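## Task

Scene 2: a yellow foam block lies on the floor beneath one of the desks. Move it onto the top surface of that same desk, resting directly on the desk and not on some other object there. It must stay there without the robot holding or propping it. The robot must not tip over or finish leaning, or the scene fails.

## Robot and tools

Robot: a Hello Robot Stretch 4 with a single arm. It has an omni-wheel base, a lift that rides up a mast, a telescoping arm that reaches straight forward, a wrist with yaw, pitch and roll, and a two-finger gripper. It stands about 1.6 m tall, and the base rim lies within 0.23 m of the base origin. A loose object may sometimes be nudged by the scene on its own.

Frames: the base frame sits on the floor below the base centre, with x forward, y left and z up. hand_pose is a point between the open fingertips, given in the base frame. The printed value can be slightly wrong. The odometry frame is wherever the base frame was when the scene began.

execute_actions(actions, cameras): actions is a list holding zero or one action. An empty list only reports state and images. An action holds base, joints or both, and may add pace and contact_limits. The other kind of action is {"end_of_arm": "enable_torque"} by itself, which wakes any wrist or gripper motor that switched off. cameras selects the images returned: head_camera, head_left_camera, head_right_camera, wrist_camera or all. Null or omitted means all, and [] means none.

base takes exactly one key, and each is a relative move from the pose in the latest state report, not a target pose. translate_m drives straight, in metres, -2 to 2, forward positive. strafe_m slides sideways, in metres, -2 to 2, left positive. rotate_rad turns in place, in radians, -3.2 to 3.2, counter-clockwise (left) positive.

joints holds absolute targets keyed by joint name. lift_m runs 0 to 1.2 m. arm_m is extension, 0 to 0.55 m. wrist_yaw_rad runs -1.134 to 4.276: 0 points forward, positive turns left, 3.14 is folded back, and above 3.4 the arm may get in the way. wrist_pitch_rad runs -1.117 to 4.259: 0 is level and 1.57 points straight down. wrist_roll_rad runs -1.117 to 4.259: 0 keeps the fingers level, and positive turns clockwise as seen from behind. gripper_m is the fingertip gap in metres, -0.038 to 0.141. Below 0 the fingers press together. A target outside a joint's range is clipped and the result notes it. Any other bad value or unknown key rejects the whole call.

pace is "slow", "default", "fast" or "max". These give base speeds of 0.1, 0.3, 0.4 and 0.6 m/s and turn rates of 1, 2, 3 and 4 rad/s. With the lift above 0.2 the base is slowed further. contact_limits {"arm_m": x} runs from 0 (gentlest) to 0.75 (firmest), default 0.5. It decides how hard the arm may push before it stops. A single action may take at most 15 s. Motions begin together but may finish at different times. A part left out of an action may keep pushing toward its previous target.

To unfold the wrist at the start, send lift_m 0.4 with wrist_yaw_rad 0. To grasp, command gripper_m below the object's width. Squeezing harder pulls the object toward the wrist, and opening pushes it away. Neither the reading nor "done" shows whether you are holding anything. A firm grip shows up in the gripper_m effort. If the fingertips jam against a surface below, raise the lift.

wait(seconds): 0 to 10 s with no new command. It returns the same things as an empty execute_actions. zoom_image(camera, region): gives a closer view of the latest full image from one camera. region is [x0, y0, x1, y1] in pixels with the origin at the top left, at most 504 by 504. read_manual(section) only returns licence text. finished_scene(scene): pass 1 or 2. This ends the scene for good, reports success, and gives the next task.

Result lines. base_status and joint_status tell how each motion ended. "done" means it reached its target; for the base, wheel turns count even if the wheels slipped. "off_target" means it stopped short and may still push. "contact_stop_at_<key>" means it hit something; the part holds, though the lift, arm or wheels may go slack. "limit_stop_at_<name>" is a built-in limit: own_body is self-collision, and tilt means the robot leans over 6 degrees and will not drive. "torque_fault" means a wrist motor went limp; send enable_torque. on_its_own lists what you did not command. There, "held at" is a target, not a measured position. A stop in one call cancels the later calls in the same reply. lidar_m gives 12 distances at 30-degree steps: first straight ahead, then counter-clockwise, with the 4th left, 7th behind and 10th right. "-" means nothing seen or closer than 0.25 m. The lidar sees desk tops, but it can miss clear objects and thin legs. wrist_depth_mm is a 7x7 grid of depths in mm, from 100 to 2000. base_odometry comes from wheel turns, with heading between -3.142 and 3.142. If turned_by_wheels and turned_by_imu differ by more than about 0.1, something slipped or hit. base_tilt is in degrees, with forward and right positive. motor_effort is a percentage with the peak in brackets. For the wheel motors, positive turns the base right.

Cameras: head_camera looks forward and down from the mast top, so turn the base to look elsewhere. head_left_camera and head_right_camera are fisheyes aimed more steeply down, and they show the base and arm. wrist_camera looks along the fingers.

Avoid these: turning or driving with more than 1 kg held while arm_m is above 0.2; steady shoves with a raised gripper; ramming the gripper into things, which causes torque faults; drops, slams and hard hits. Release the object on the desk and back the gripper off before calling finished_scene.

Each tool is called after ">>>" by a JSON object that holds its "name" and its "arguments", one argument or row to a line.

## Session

>>> {"name": "execute_actions", "arguments": {
  "actions": []
}}

Scene clock: 0.00 s.
base_odometry: x=+0.000 y=+0.000 heading=+0.000 (m, m, rad; odometry frame)
turned_by_wheels: +0.000 (rad since the last result)
turned_by_imu: +0.000 (rad since the last result)
base_tilt: forward=+0.4 right=+0.3 (deg)
lidar_m: 1.75 0.84 0.75 0.77 0.98 1.69 1.66 1.05 0.95 0.93 1.20 1.75
base_status: not commanded
joint_positions: lift_m=+0.206 arm_m=+0.003 wrist_yaw_rad=+3.136 wrist_pitch_rad=-0.008 wrist_roll_rad=+0.011 gripper_m=+0.057
joint_status: not commanded
motor_effort: lift_m=+18 arm_m=+0 wrist_yaw_rad=+1 wrist_pitch_rad=-8 wrist_roll_rad=-1 gripper_m=-2 wheel_0=+0 wheel_1=+1 wheel_2=+0 (%)
hand_pose: x=-0.1145 y=+0.0891 z=+0.3869 quat_wxyz=(+0.003, +0.004, +0.006, +1.000) (m; base frame)
wrist_depth_mm: - 142 1921 - - 1863 1808 / - 121 153 - 1983 1863 1756 / - 118 153 - 1983 1863 1756 / 107 142 207 - - 1921 1756 / 211 1336 1808 - 1921 1921 1756 / 229 1255 201 1397 193 1336 1281 / 231 931 976 111 960 854 917
pictures: head_camera, head_left_camera, head_right_camera, wrist_camera
camera_calibration (this result's frames):
wrist_camera: T_world_to_cam=[[-0.0335215, 0.998549, -0.0421481, -0.0676216], [-0.00927162, -0.0424807, -0.999054, 0.448735], [-0.999395, -0.033099, 0.0106822, 0.114042], [0, 0, 0, 1]] pos_world=[0.115867, 0.0903607, 0.444243]
Images, in order (width x height): head_camera 420x560, head_left_camera 420x672, head_right_camera 420x672, wrist_camera 616x392.

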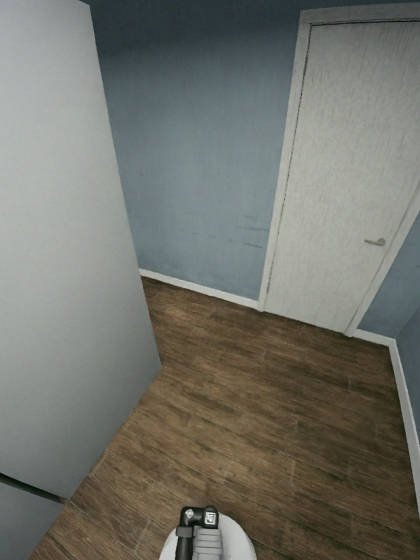

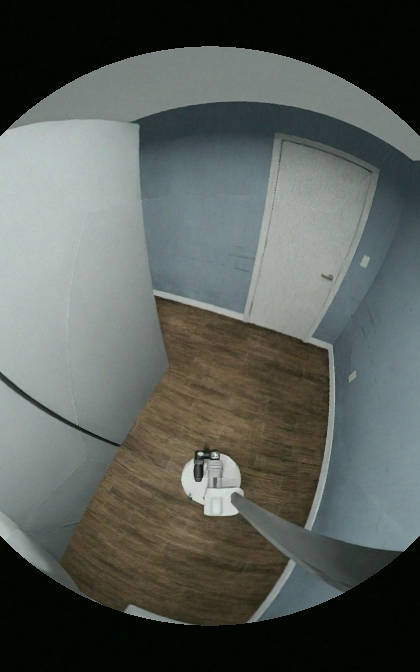

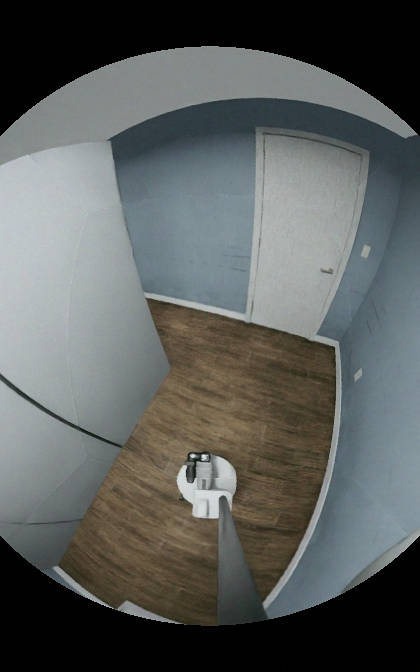

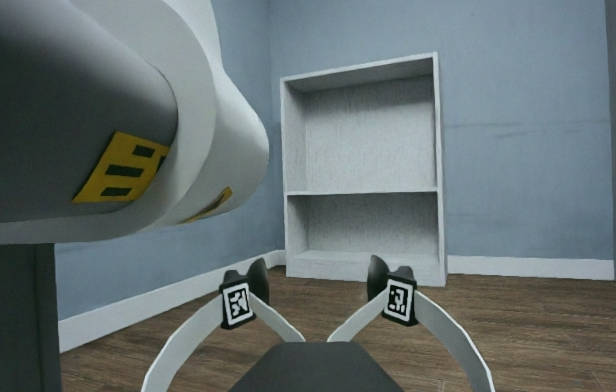

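>>> {"name": "execute_actions", "arguments": {
  "actions": [
    {"base":{"translate_m":1.4},"pace":"max"}
  ],
  "cameras": []
}}

>>> {"name": "execute_actions", "arguments": {
  "actions": [
    {"base":{"rotate_rad":1.21},"pace":"fast"}
  ],
  "cameras": ["head_camera","head_left_camera"]
}}

Scene clock: 4.10 s.
base_odometry: x=+1.400 y=+0.001 heading=+0.000 (m, m, rad; odometry frame)
turned_by_wheels: +0.000 (rad since the last result)
turned_by_imu: +0.004 (rad since the last result)
base_tilt: forward=+0.4 right=+0.3 (deg)
lidar_m: 0.47 0.58 1.23 0.79 0.52 0.65 2.49 1.58 1.45 0.79 0.51 0.47
base_status: done
joint_positions: lift_m=+0.206 arm_m=+0.003 wrist_yaw_rad=+3.136 wrist_pitch_rad=-0.008 wrist_roll_rad=+0.011 gripper_m=+0.057
joint_status: not commanded
motor_effort: lift_m=+18(17) arm_m=+0(0) wrist_yaw_rad=+1(1) wrist_pitch_rad=-7(8) wrist_roll_rad=-1(0) gripper_m=-2(2) wheel_0=+0(7) wheel_1=+0(11) wheel_2=+1(16) (%)
hand_pose: x=-0.1145 y=+0.0891 z=+0.3869 quat_wxyz=(+0.003, +0.004, +0.006, +1.000) (m; base frame)
wrist_depth_mm: - 142 - - - - 517 / - 121 153 - - - 525 / - 118 152 - - - 539 / 108 142 208 - - - 549 / 211 1983 - - - 1983 559 / 229 1499 200 1397 193 1229 559 / 231 960 976 111 960 854 564
pictures: none
No camera images: the call's "cameras" was empty. Leave "cameras" out to get every camera's image.

Scene clock: 5.67 s.
base_odometry: x=+1.400 y=+0.001 heading=+1.210 (m, m, rad; odometry frame)
turned_by_wheels: +1.210 (rad since the last result)
turned_by_imu: +1.210 (rad since the last result)
base_tilt: forward=+0.5 right=+0.4 (deg)
lidar_m: 1.79 0.67 0.54 1.05 2.08 1.52 1.45 0.65 0.49 0.47 0.50 0.68
base_status: done
joint_positions: lift_m=+0.206 arm_m=+0.003 wrist_yaw_rad=+3.136 wrist_pitch_rad=-0.008 wrist_roll_rad=+0.011 gripper_m=+0.057
joint_status: not commanded
motor_effort: lift_m=+18(18) arm_m=+0(0) wrist_yaw_rad=+1(1) wrist_pitch_rad=-6(7) wrist_roll_rad=+0(1) gripper_m=-1(1) wheel_0=-1(9) wheel_1=-2(15) wheel_2=+1(8) (%)
hand_pose: x=-0.1145 y=+0.0891 z=+0.3869 quat_wxyz=(+0.003, +0.004, +0.006, +1.000) (m; base frame)
wrist_depth_mm: - 142 1618 1618 1618 1576 1537 / - 121 153 1618 1618 1618 1618 / - 118 153 1618 1537 1576 1576 / 107 142 208 1661 1618 1618 1576 / 211 1118 1618 1576 1618 1576 1618 / 228 1078 201 1430 194 1366 1308 / 231 917 960 110 976 854 917
pictures: head_camera, head_left_camera
Images, in order (width x height): head_camera 420x560, head_left_camera 420x672.

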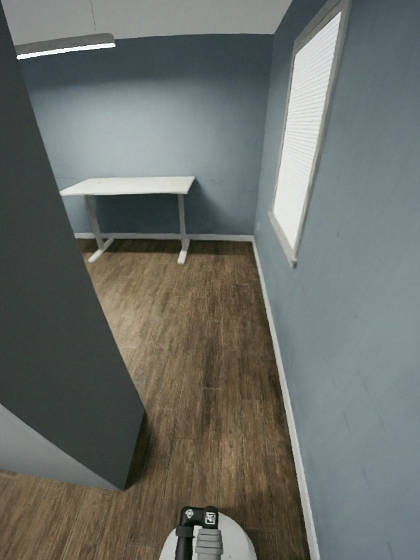

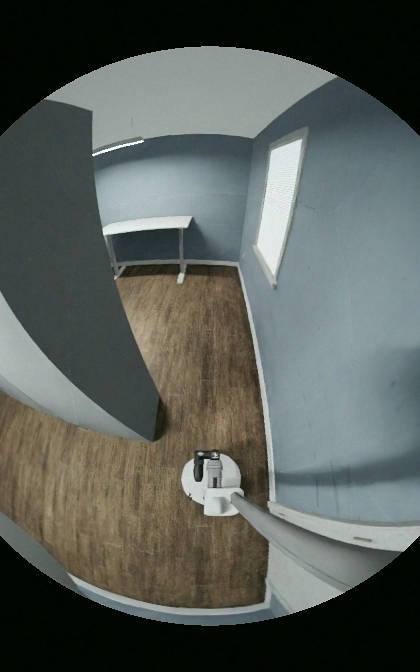

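>>> {"name": "execute_actions", "arguments": {
  "actions": [
    {"base":{"translate_m":1.5},"pace":"max","joints":{"lift_m":0.4}}
  ],
  "cameras": []
}}

>>> {"name": "execute_actions", "arguments": {
  "actions": [
    {"base":{"rotate_rad":1.57},"pace":"fast","joints":{"wrist_yaw_rad":0,"gripper_m":0.14}}
  ],
  "cameras": ["head_camera","head_left_camera"]
}}

Scene clock: 9.83 s.
base_odometry: x=+1.929 y=+1.404 heading=+1.210 (m, m, rad; odometry frame)
turned_by_wheels: +0.000 (rad since the last result)
turned_by_imu: +0.004 (rad since the last result)
base_tilt: forward=+0.6 right=+0.4 (deg)
lidar_m: 1.44 1.09 1.44 2.47 1.07 0.88 1.80 0.70 0.48 0.44 0.47 0.64
base_status: done
joint_positions: lift_m=+0.400 arm_m=+0.003 wrist_yaw_rad=+3.136 wrist_pitch_rad=-0.008 wrist_roll_rad=+0.011 gripper_m=+0.057
joint_status: all done
motor_effort: lift_m=+19(21) arm_m=+0(0) wrist_yaw_rad=+1(0) wrist_pitch_rad=-8(9) wrist_roll_rad=+0(1) gripper_m=-1(2) wheel_0=+1(11) wheel_1=+2(11) wheel_2=+2(15) (%)
hand_pose: x=-0.1145 y=+0.0891 z=+0.5805 quat_wxyz=(+0.003, +0.004, +0.006, +1.000) (m; base frame)
wrist_depth_mm: - 142 - - - 946 1336 / - 121 153 - - 960 1182 / - 118 153 - - 1098 1336 / 107 142 208 - - 1098 1336 / 211 1138 1863 - - 1008 1336 / 229 1138 200 - 193 1138 1336 / 231 1025 1366 111 1336 1025 1160
pictures: none
No camera images: the call's "cameras" was empty. Leave "cameras" out to get every camera's image.

Scene clock: 12.20 s.
base_odometry: x=+1.929 y=+1.404 heading=+2.780 (m, m, rad; odometry frame)
turned_by_wheels: +1.570 (rad since the last result)
turned_by_imu: +1.570 (rad since the last result)
base_tilt: forward=+0.5 right=+0.3 (deg)
lidar_m: 2.45 1.11 0.89 1.83 0.71 0.49 0.45 0.48 0.63 1.46 1.07 1.43
base_status: done
joint_positions: lift_m=+0.400 arm_m=+0.003 wrist_yaw_rad=+0.000 wrist_pitch_rad=-0.008 wrist_roll_rad=+0.011 gripper_m=+0.140
joint_status: all done
motor_effort: lift_m=+19(19) arm_m=+0(0) wrist_yaw_rad=+0(5) wrist_pitch_rad=-6(7) wrist_roll_rad=-1(1) gripper_m=+1(1) wheel_0=-1(8) wheel_1=-1(10) wheel_2=+1(9) (%)
hand_pose: x=+0.4620 y=-0.0873 z=+0.5804 quat_wxyz=(+1.000, +0.006, -0.004, +0.000) (m; base frame)
wrist_depth_mm: 1229 - - - - - - / 1205 - - - - - - / 1182 - - - - - - / 1182 - - - - - - / 1182 - - - - - - / 1182 1708 1708 - 1708 1576 1863 / 1182 1308 1366 111 1397 1308 1281
pictures: head_camera, head_left_camera
Images, in order (width x height): head_camera 420x560, head_left_camera 420x672.

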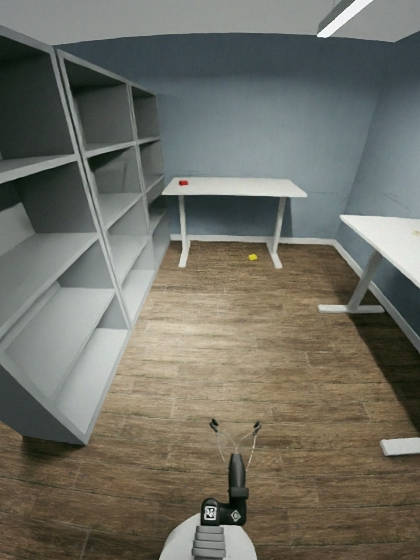

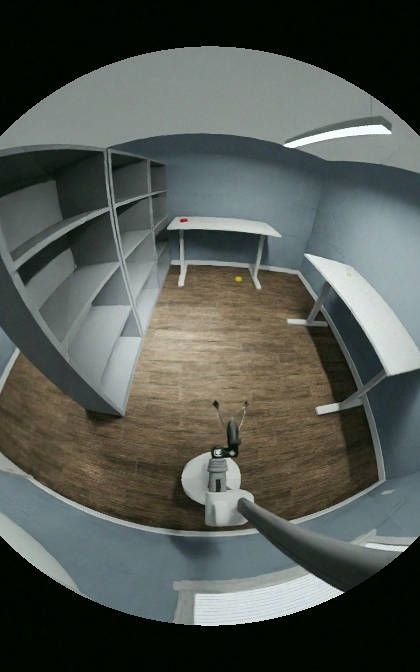

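>>> {"name": "execute_actions", "arguments": {
  "actions": [
    {"base":{"rotate_rad":-0.14},"pace":"fast","joints":{"lift_m":0.3,"arm_m":0.1}}
  ],
  "cameras": []
}}

>>> {"name": "execute_actions", "arguments": {
  "actions": [
    {"base":{"translate_m":2.0},"pace":"max","joints":{"lift_m":0.35,"arm_m":0.45,"wrist_pitch_rad":1.57}}
  ],
  "cameras": ["wrist_camera","head_left_camera"]
}}

Scene clock: 13.47 s.
base_odometry: x=+1.929 y=+1.404 heading=+2.640 (m, m, rad; odometry frame)
turned_by_wheels: -0.140 (rad since the last result)
turned_by_imu: -0.140 (rad since the last result)
base_tilt: forward=+0.4 right=+0.5 (deg)
lidar_m: 2.45 1.29 0.91 1.17 0.85 0.54 0.46 0.45 0.58 1.27 1.07 1.27
base_status: done
joint_positions: lift_m=+0.300 arm_m=+0.099 wrist_yaw_rad=+0.000 wrist_pitch_rad=-0.008 wrist_roll_rad=+0.011 gripper_m=+0.140
joint_status: all done
motor_effort: lift_m=+15(18) arm_m=+8(8) wrist_yaw_rad=+0(2) wrist_pitch_rad=-7(7) wrist_roll_rad=+0(1) gripper_m=+0(0) wheel_0=+1(4) wheel_1=+1(6) wheel_2=+0(7) (%)
hand_pose: x=+0.5580 y=-0.0873 z=+0.4807 quat_wxyz=(+1.000, +0.006, -0.004, +0.000) (m; base frame)
wrist_depth_mm: 1808 - - - - - 1983 / 1863 - - - - - 1464 / 1863 - - - - - 1921 / 1921 - - - - - 1983 / 1863 - - - - - 1921 / 1576 1618 1430 1708 1397 1336 1576 / 1182 1078 1160 111 1138 1078 1098
pictures: none
No camera images: the call's "cameras" was empty. Leave "cameras" out to get every camera's image.

Scene clock: 18.47 s.
base_odometry: x=+0.175 y=+2.365 heading=+2.640 (m, m, rad; odometry frame)
turned_by_wheels: +0.000 (rad since the last result)
turned_by_imu: +0.004 (rad since the last result)
base_tilt: forward=+0.5 right=+0.3 (deg)
lidar_m: 0.49 0.48 0.60 1.03 1.05 1.32 2.46 1.24 0.79 0.72 1.52 0.55
base_status: done
joint_positions: lift_m=+0.350 arm_m=+0.449 wrist_yaw_rad=+0.000 wrist_pitch_rad=+1.570 wrist_roll_rad=+0.011 gripper_m=+0.140
joint_status: all done
motor_effort: lift_m=+19(22) arm_m=+7(11) wrist_yaw_rad=+0(1) wrist_pitch_rad=+0(6) wrist_roll_rad=+0(1) gripper_m=+0(0) wheel_0=+1(11) wheel_1=+1(12) wheel_2=+1(14) (%)
hand_pose: x=+0.6198 y=-0.0874 z=+0.2396 quat_wxyz=(+0.707, +0.004, +0.707, -0.004) (m; base frame)
wrist_depth_mm: 477 469 469 462 459 459 418 / 473 473 466 418 462 459 418 / 477 469 466 466 462 459 418 / 480 473 473 469 466 462 424 / 480 477 473 469 469 462 455 / 480 477 473 473 469 462 462 / 484 480 473 111 469 462 462
pictures: head_left_camera, wrist_camera
camera_calibration (this result's frames):
wrist_camera: T_world_to_cam=[[-0.0422636, -0.998346, -0.0389771, -0.0428752], [-0.999101, 0.042364, -0.00175415, 0.682871], [0.00340248, 0.0388679, -0.999239, 0.470394], [0, 0, 0, 1]] pos_world=[0.678845, -0.0900167, 0.469563]
Images, in order (width x height): head_left_camera 420x672, wrist_camera 616x392.

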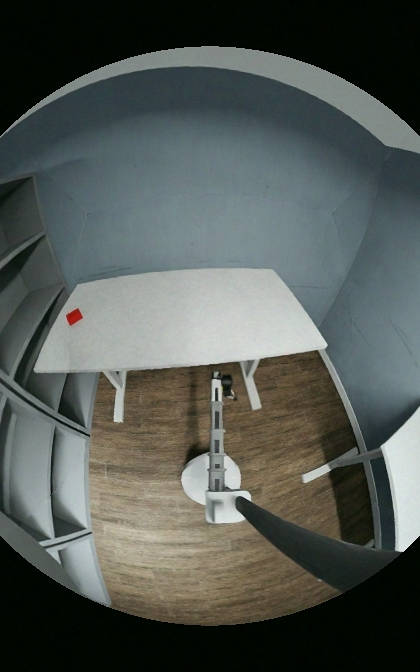

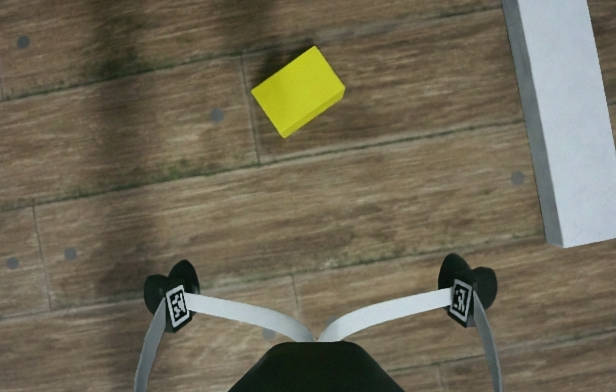

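>>> {"name": "execute_actions", "arguments": {
  "actions": [
    {"base":{"translate_m":0.1},"joints":{"lift_m":0.2,"arm_m":0.53,"wrist_roll_rad":1.0,"gripper_m":0.12}}
  ],
  "cameras": ["wrist_camera"]
}}

Scene clock: 20.30 s.
base_odometry: x=+0.087 y=+2.413 heading=+2.641 (m, m, rad; odometry frame)
turned_by_wheels: +0.000 (rad since the last result)
turned_by_imu: +0.001 (rad since the last result)
base_tilt: forward=+0.4 right=+0.3 (deg)
lidar_m: 0.38 0.38 0.50 0.99 1.07 1.34 2.56 1.19 0.76 0.71 0.68 0.43
base_status: done
joint_positions: lift_m=+0.200 arm_m=+0.529 wrist_yaw_rad=+0.000 wrist_pitch_rad=+1.570 wrist_roll_rad=+1.000 gripper_m=+0.120
joint_status: all done
motor_effort: lift_m=+15(18) arm_m=+8(8) wrist_yaw_rad=+0(1) wrist_pitch_rad=-1(0) wrist_roll_rad=+1(3) gripper_m=+0(2) wheel_0=+2(3) wheel_1=+2(7) wheel_2=+0(10) (%)
hand_pose: x=+0.6998 y=-0.0874 z=+0.0899 quat_wxyz=(+0.621, +0.339, +0.620, -0.339) (m; base frame)
wrist_depth_mm: 319 317 314 312 310 310 300 / 319 319 315 315 312 310 312 / 320 317 315 315 312 312 310 / 320 317 317 317 314 310 312 / 322 320 319 270 314 314 312 / 324 320 219 272 315 314 314 / 324 322 319 111 315 315 312
pictures: wrist_camera
camera_calibration (this result's frames):
wrist_camera: T_world_to_cam=[[-0.856917, -0.513926, -0.03967, 0.567177], [-0.514286, 0.857618, -0.00131574, 0.494461], [0.0346979, 0.0192742, -0.999212, 0.296932], [0, 0, 0, 1]] pos_world=[0.730015, -0.138295, 0.319848]
Images, in order (width x height): wrist_camera 616x392.

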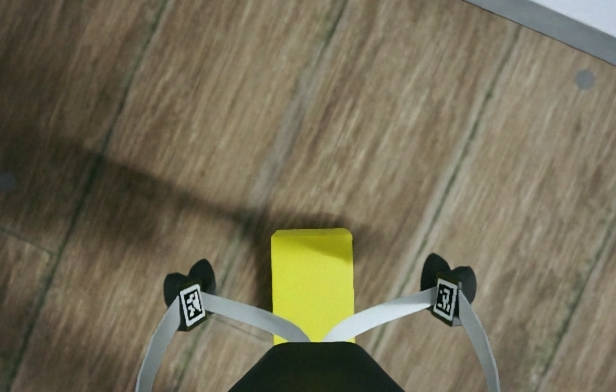

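>>> {"name": "execute_actions", "arguments": {
  "actions": [
    {"base":{"strafe_m":0.016},"joints":{"lift_m":0.143,"arm_m":0.524,"gripper_m":0.1}}
  ],
  "cameras": ["wrist_camera"]
}}

>>> {"name": "execute_actions", "arguments": {
  "actions": [
    {"joints":{"gripper_m":0.02}}
  ],
  "cameras": ["wrist_camera"]
}}

>>> {"name": "execute_actions", "arguments": {
  "actions": [
    {"base":{"translate_m":-0.1},"joints":{"lift_m":0.4,"arm_m":0.1}}
  ],
  "cameras": ["wrist_camera","head_left_camera"]
}}

Scene clock: 21.63 s.
base_odometry: x=+0.080 y=+2.399 heading=+2.641 (m, m, rad; odometry frame)
turned_by_wheels: +0.000 (rad since the last result)
turned_by_imu: +0.000 (rad since the last result)
base_tilt: forward=+0.4 right=+0.5 (deg)
lidar_m: 0.37 0.38 0.47 1.03 1.04 1.33 2.56 1.22 0.78 0.74 0.69 0.43
base_status: done
joint_positions: lift_m=+0.143 arm_m=+0.525 wrist_yaw_rad=+0.000 wrist_pitch_rad=+1.570 wrist_roll_rad=+1.000 gripper_m=+0.100
joint_status: all done
motor_effort: lift_m=+15(14) arm_m=-8(7) wrist_yaw_rad=+0(0) wrist_pitch_rad=+0(0) wrist_roll_rad=+0(1) gripper_m=-1(1) wheel_0=-1(9) wheel_1=+1(13) wheel_2=+0(0) (%)
hand_pose: x=+0.6965 y=-0.0874 z=+0.0330 quat_wxyz=(+0.621, +0.339, +0.620, -0.339) (m; base frame)
wrist_depth_mm: 260 259 257 256 255 253 253 / 260 259 257 256 255 255 253 / 260 258 259 257 256 255 255 / 263 260 259 257 256 256 254 / 263 262 259 213 256 256 256 / 263 262 201 214 213 256 255 / 264 263 262 111 259 257 257
pictures: wrist_camera
camera_calibration (this result's frames):
wrist_camera: T_world_to_cam=[[-0.85699, -0.51381, -0.0396026, 0.56217], [-0.514169, 0.857688, -0.00127528, 0.492627], [0.0346219, 0.0192695, -0.999215, 0.240157], [0, 0, 0, 1]] pos_world=[0.726753, -0.138299, 0.26286]
Images, in order (width x height): wrist_camera 616x392.

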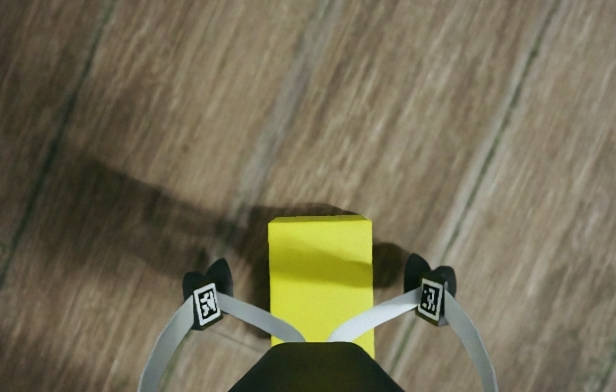

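Scene clock: 23.27 s.
base_odometry: x=+0.080 y=+2.399 heading=+2.641 (m, m, rad; odometry frame)
turned_by_wheels: +0.000 (rad since the last result)
turned_by_imu: +0.000 (rad since the last result)
base_tilt: forward=+0.3 right=+0.3 (deg)
lidar_m: 0.37 0.39 0.49 1.04 1.05 1.32 2.56 1.22 0.79 0.75 0.67 0.42
base_status: not commanded
joint_positions: lift_m=+0.143 arm_m=+0.525 wrist_yaw_rad=+0.000 wrist_pitch_rad=+1.570 wrist_roll_rad=+1.000 gripper_m=+0.020
joint_status: all done
motor_effort: lift_m=+15(15) arm_m=-8(8) wrist_yaw_rad=+0(0) wrist_pitch_rad=+0(0) wrist_roll_rad=+1(1) gripper_m=-21(15) wheel_0=-1(1) wheel_1=+1(1) wheel_2=+0(0) (%)
hand_pose: x=+0.6965 y=-0.0874 z=+0.0330 quat_wxyz=(+0.621, +0.339, +0.620, -0.339) (m; base frame)
wrist_depth_mm: 259 258 258 256 255 253 252 / 260 259 257 257 256 254 253 / 259 259 258 258 255 254 254 / 262 260 259 257 256 255 254 / 262 262 259 200 257 255 255 / 263 262 190 202 194 257 257 / 264 263 263 111 259 257 256
pictures: wrist_camera
camera_calibration (this result's frames):
wrist_camera: T_world_to_cam=[[-0.856989, -0.513809, -0.0396273, 0.562177], [-0.514168, 0.857688, -0.00129011, 0.492631], [0.0346507, 0.0192695, -0.999214, 0.240137], [0, 0, 0, 1]] pos_world=[0.726754, -0.138299, 0.262861]
Images, in order (width x height): wrist_camera 616x392.

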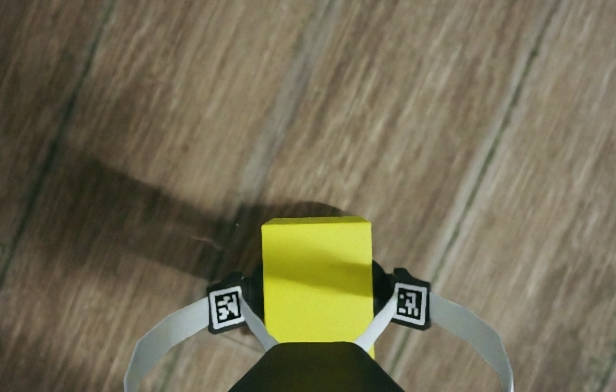

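Scene clock: 25.60 s.
base_odometry: x=+0.167 y=+2.351 heading=+2.640 (m, m, rad; odometry frame)
turned_by_wheels: -0.001 (rad since the last result)
turned_by_imu: +0.000 (rad since the last result)
base_tilt: forward=+0.5 right=+0.4 (deg)
lidar_m: 0.47 0.48 0.60 1.02 1.03 1.29 2.46 1.24 0.80 0.73 1.55 0.53
base_status: done
joint_positions: lift_m=+0.400 arm_m=+0.101 wrist_yaw_rad=+0.000 wrist_pitch_rad=+1.570 wrist_roll_rad=+1.000 gripper_m=+0.020
joint_status: all done
motor_effort: lift_m=+21(23) arm_m=-8(11) wrist_yaw_rad=+1(0) wrist_pitch_rad=+0(1) wrist_roll_rad=+0(0) gripper_m=-17(17) wheel_0=-3(12) wheel_1=-4(11) wheel_2=-2(10) (%)
hand_pose: x=+0.2725 y=-0.0874 z=+0.2895 quat_wxyz=(+0.621, +0.339, +0.620, -0.339) (m; base frame)
wrist_depth_mm: 525 521 521 517 508 512 512 / 521 521 521 521 512 512 508 / 530 521 521 517 517 517 517 / 525 521 521 517 517 517 508 / 525 521 525 201 410 373 512 / 530 530 190 202 193 303 303 / 530 530 525 111 303 303 300
pictures: head_left_camera, wrist_camera
camera_calibration (this result's frames):
wrist_camera: T_world_to_cam=[[-0.857213, -0.513447, -0.0394657, 0.208956], [-0.513807, 0.857905, -0.00119303, 0.274804], [0.0344704, 0.0192551, -0.99922, 0.51123], [0, 0, 0, 1]] pos_world=[0.302694, -0.138312, 0.519405]
Images, in order (width x height): head_left_camera 420x672, wrist_camera 616x392.

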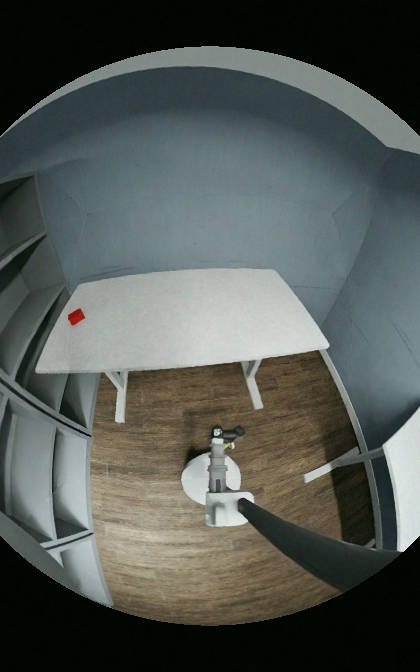

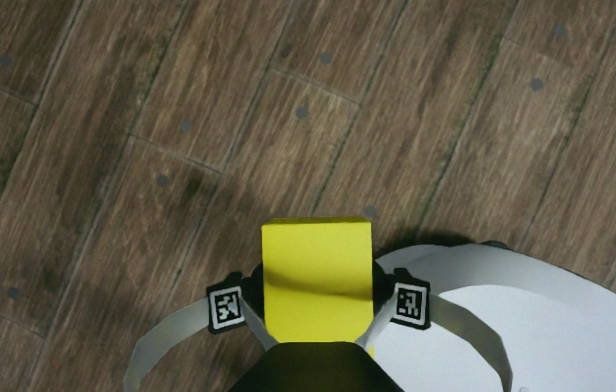

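>>> {"name": "execute_actions", "arguments": {
  "actions": [
    {"joints":{"lift_m":1.15},"pace":"fast"}
  ],
  "cameras": ["wrist_camera"]
}}

Scene clock: 28.67 s.
base_odometry: x=+0.167 y=+2.351 heading=+2.640 (m, m, rad; odometry frame)
turned_by_wheels: +0.000 (rad since the last result)
turned_by_imu: +0.001 (rad since the last result)
base_tilt: forward=+0.4 right=+0.4 (deg)
lidar_m: 0.48 0.49 0.60 1.02 1.04 1.32 2.47 1.26 0.79 0.74 1.54 0.55
base_status: not commanded
joint_positions: lift_m=+1.150 arm_m=+0.101 wrist_yaw_rad=+0.000 wrist_pitch_rad=+1.570 wrist_roll_rad=+1.000 gripper_m=+0.020
joint_status: all done
motor_effort: lift_m=+20(23) arm_m=-8(8) wrist_yaw_rad=+0(1) wrist_pitch_rad=+0(1) wrist_roll_rad=+0(0) gripper_m=-19(18) wheel_0=-3(3) wheel_1=-4(3) wheel_2=-2(1) (%)
hand_pose: x=+0.2725 y=-0.0874 z=+1.0395 quat_wxyz=(+0.621, +0.339, +0.620, -0.339) (m; base frame)
wrist_depth_mm: 320 1025 1281 1281 1281 1281 1255 / 319 1308 1308 1281 1281 1281 1229 / 320 1281 1281 1308 1281 1281 1255 / 330 1281 1308 1281 1308 1281 1281 / 1308 1308 1308 200 1078 1281 1281 / 1308 1281 190 202 194 788 1281 / 1308 1281 1308 111 1281 1281 1281
pictures: wrist_camera
camera_calibration (this result's frames):
wrist_camera: T_world_to_cam=[[-0.857129, -0.51358, -0.0395683, 0.238665], [-0.51394, 0.857825, -0.00125454, 0.275815], [0.034587, 0.0192604, -0.999216, 1.26062], [0, 0, 0, 1]] pos_world=[0.302718, -0.138308, 1.26942]
Images, in order (width x height): wrist_camera 616x392.

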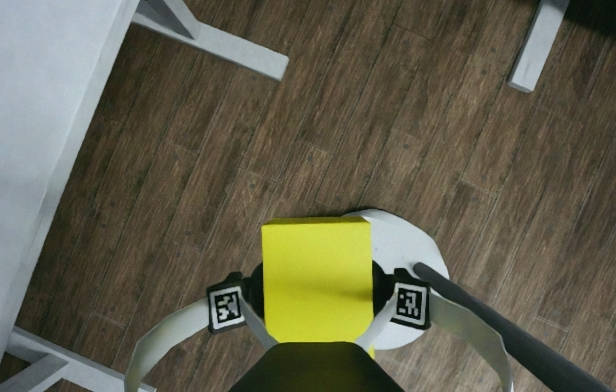

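Same height as before.

>>> {"name": "execute_actions", "arguments": {
  "actions": [
    {"joints":{"arm_m":0.52,"lift_m":1.12},"pace":"fast"}
  ],
  "cameras": []
}}

>>> {"name": "execute_actions", "arguments": {
  "actions": [
    {"joints":{"lift_m":1.093}}
  ],
  "cameras": []
}}

>>> {"name": "execute_actions", "arguments": {
  "actions": [
    {"joints":{"gripper_m":0.1}}
  ],
  "cameras": []
}}

>>> {"name": "execute_actions", "arguments": {
  "actions": [
    {"joints":{"lift_m":1.16},"pace":"fast"}
  ],
  "cameras": ["wrist_camera","head_left_camera"]
}}

Scene clock: 30.80 s.
base_odometry: x=+0.167 y=+2.351 heading=+2.640 (m, m, rad; odometry frame)
turned_by_wheels: +0.000 (rad since the last result)
turned_by_imu: +0.001 (rad since the last result)
base_tilt: forward=+0.3 right=+0.3 (deg)
lidar_m: 0.48 0.48 0.62 1.02 1.04 1.28 2.47 1.26 0.81 0.73 1.56 0.55
base_status: not commanded
joint_positions: lift_m=+1.120 arm_m=+0.519 wrist_yaw_rad=+0.000 wrist_pitch_rad=+1.570 wrist_roll_rad=+1.000 gripper_m=+0.020
joint_status: all done
motor_effort: lift_m=+15(21) arm_m=+8(8) wrist_yaw_rad=+0(0) wrist_pitch_rad=+1(0) wrist_roll_rad=+0(0) gripper_m=-19(21) wheel_0=-3(3) wheel_1=-3(3) wheel_2=-2(2) (%)
hand_pose: x=+0.6898 y=-0.0874 z=+1.0099 quat_wxyz=(+0.621, +0.339, +0.620, -0.339) (m; base frame)
wrist_depth_mm: 286 286 285 282 281 281 278 / 287 285 287 285 283 281 281 / 289 287 287 285 283 282 281 / 290 289 287 285 283 282 282 / 289 289 287 201 282 282 1255 / 291 289 189 202 193 283 1255 / 291 289 289 111 286 285 1025
pictures: none
No camera images: the call's "cameras" was empty. Leave "cameras" out to get every camera's image.

Scene clock: 31.70 s.
base_odometry: x=+0.167 y=+2.351 heading=+2.640 (m, m, rad; odometry frame)
turned_by_wheels: +0.000 (rad since the last result)
turned_by_imu: +0.000 (rad since the last result)
base_tilt: forward=+0.4 right=+0.3 (deg)
lidar_m: 0.48 0.49 0.63 1.00 1.03 1.30 2.46 1.27 0.81 0.73 1.54 0.59
base_status: not commanded
joint_positions: lift_m=+1.093 arm_m=+0.519 wrist_yaw_rad=+0.000 wrist_pitch_rad=+1.570 wrist_roll_rad=+1.000 gripper_m=+0.020
joint_status: all done
motor_effort: lift_m=+16(14) arm_m=+8(8) wrist_yaw_rad=+0(0) wrist_pitch_rad=+1(0) wrist_roll_rad=+0(0) gripper_m=-18(19) wheel_0=-3(3) wheel_1=-3(4) wheel_2=-2(2) (%)
hand_pose: x=+0.6898 y=-0.0874 z=+0.9829 quat_wxyz=(+0.621, +0.339, +0.620, -0.339) (m; base frame)
wrist_depth_mm: 259 257 257 256 255 254 254 / 259 258 257 257 256 255 252 / 260 259 259 258 256 255 254 / 262 260 259 258 256 255 254 / 263 260 259 202 258 255 255 / 263 262 190 202 195 256 1229 / 263 262 262 111 258 257 1008
pictures: none
No camera images: the call's "cameras" was empty. Leave "cameras" out to get every camera's image.

Scene clock: 33.33 s.
base_odometry: x=+0.167 y=+2.351 heading=+2.640 (m, m, rad; odometry frame)
turned_by_wheels: +0.000 (rad since the last result)
turned_by_imu: +0.000 (rad since the last result)
base_tilt: forward=+0.6 right=+0.3 (deg)
lidar_m: 0.47 0.48 0.61 1.02 1.04 1.31 2.46 1.27 0.80 0.73 1.53 0.58
base_status: not commanded
joint_positions: lift_m=+1.093 arm_m=+0.519 wrist_yaw_rad=+0.000 wrist_pitch_rad=+1.570 wrist_roll_rad=+1.000 gripper_m=+0.100
joint_status: all done
motor_effort: lift_m=+15(15) arm_m=+8(8) wrist_yaw_rad=+0(0) wrist_pitch_rad=+1(2) wrist_roll_rad=+0(1) gripper_m=+0(19) wheel_0=-3(3) wheel_1=-3(3) wheel_2=-2(2) (%)
hand_pose: x=+0.6898 y=-0.0874 z=+0.9829 quat_wxyz=(+0.621, +0.339, +0.620, -0.339) (m; base frame)
wrist_depth_mm: 259 258 257 256 255 255 253 / 260 259 258 257 254 254 254 / 260 259 258 258 255 256 254 / 262 260 259 258 257 256 255 / 263 260 260 213 257 256 256 / 264 263 201 214 213 257 1255 / 264 263 260 111 258 257 991
pictures: none
No camera images: the call's "cameras" was empty. Leave "cameras" out to get every camera's image.

Scene clock: 34.33 s.
base_odometry: x=+0.167 y=+2.351 heading=+2.640 (m, m, rad; odometry frame)
turned_by_wheels: +0.000 (rad since the last result)
turned_by_imu: +0.000 (rad since the last result)
base_tilt: forward=+0.4 right=+0.4 (deg)
lidar_m: 0.48 0.49 0.62 1.03 1.04 1.32 2.49 1.25 0.80 0.72 1.54 0.53
base_status: not commanded
joint_positions: lift_m=+1.160 arm_m=+0.519 wrist_yaw_rad=+0.000 wrist_pitch_rad=+1.570 wrist_roll_rad=+1.000 gripper_m=+0.100
joint_status: all done
motor_effort: lift_m=+19(24) arm_m=+8(8) wrist_yaw_rad=+0(0) wrist_pitch_rad=+0(1) wrist_roll_rad=-1(0) gripper_m=-2(2) wheel_0=-3(3) wheel_1=-4(3) wheel_2=-2(2) (%)
hand_pose: x=+0.6898 y=-0.0874 z=+1.0496 quat_wxyz=(+0.621, +0.339, +0.620, -0.339) (m; base frame)
wrist_depth_mm: 327 324 324 324 322 320 317 / 327 325 325 325 322 320 320 / 329 327 325 324 324 319 319 / 329 329 329 324 322 320 1281 / 330 329 329 281 325 324 1281 / 332 332 201 282 325 324 1281 / 332 330 329 111 327 327 1060
pictures: head_left_camera, wrist_camera
camera_calibration (this result's frames):
wrist_camera: T_world_to_cam=[[-0.85702, -0.51375, -0.0397295, 0.59682], [-0.514109, 0.857724, -0.00135117, 0.490503], [0.0347711, 0.0192673, -0.99921, 1.25609], [0, 0, 0, 1]] pos_world=[0.719983, -0.138302, 1.27947]
Images, in order (width x height): head_left_camera 420x672, wrist_camera 616x392.

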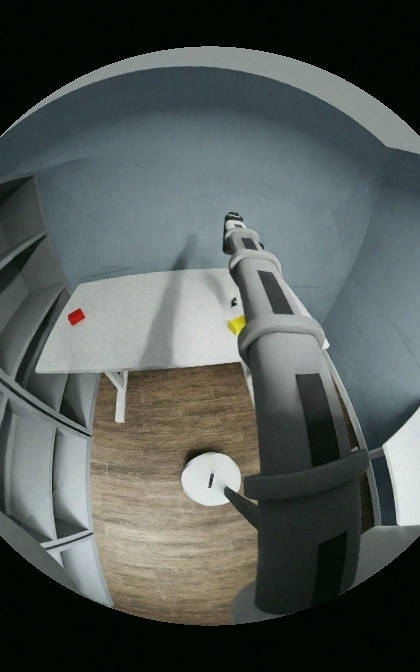

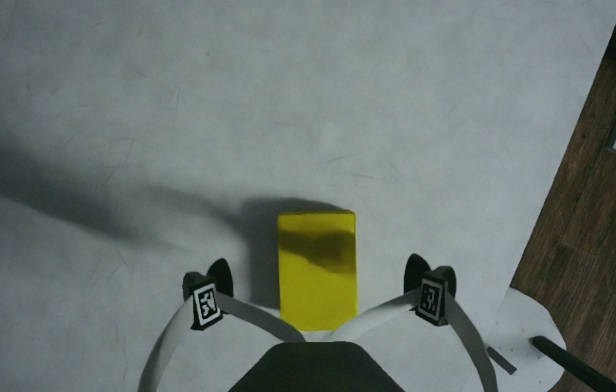

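>>> {"name": "finished_scene", "arguments": {
  "scene": 2
}}

The scene is finished: the task was done.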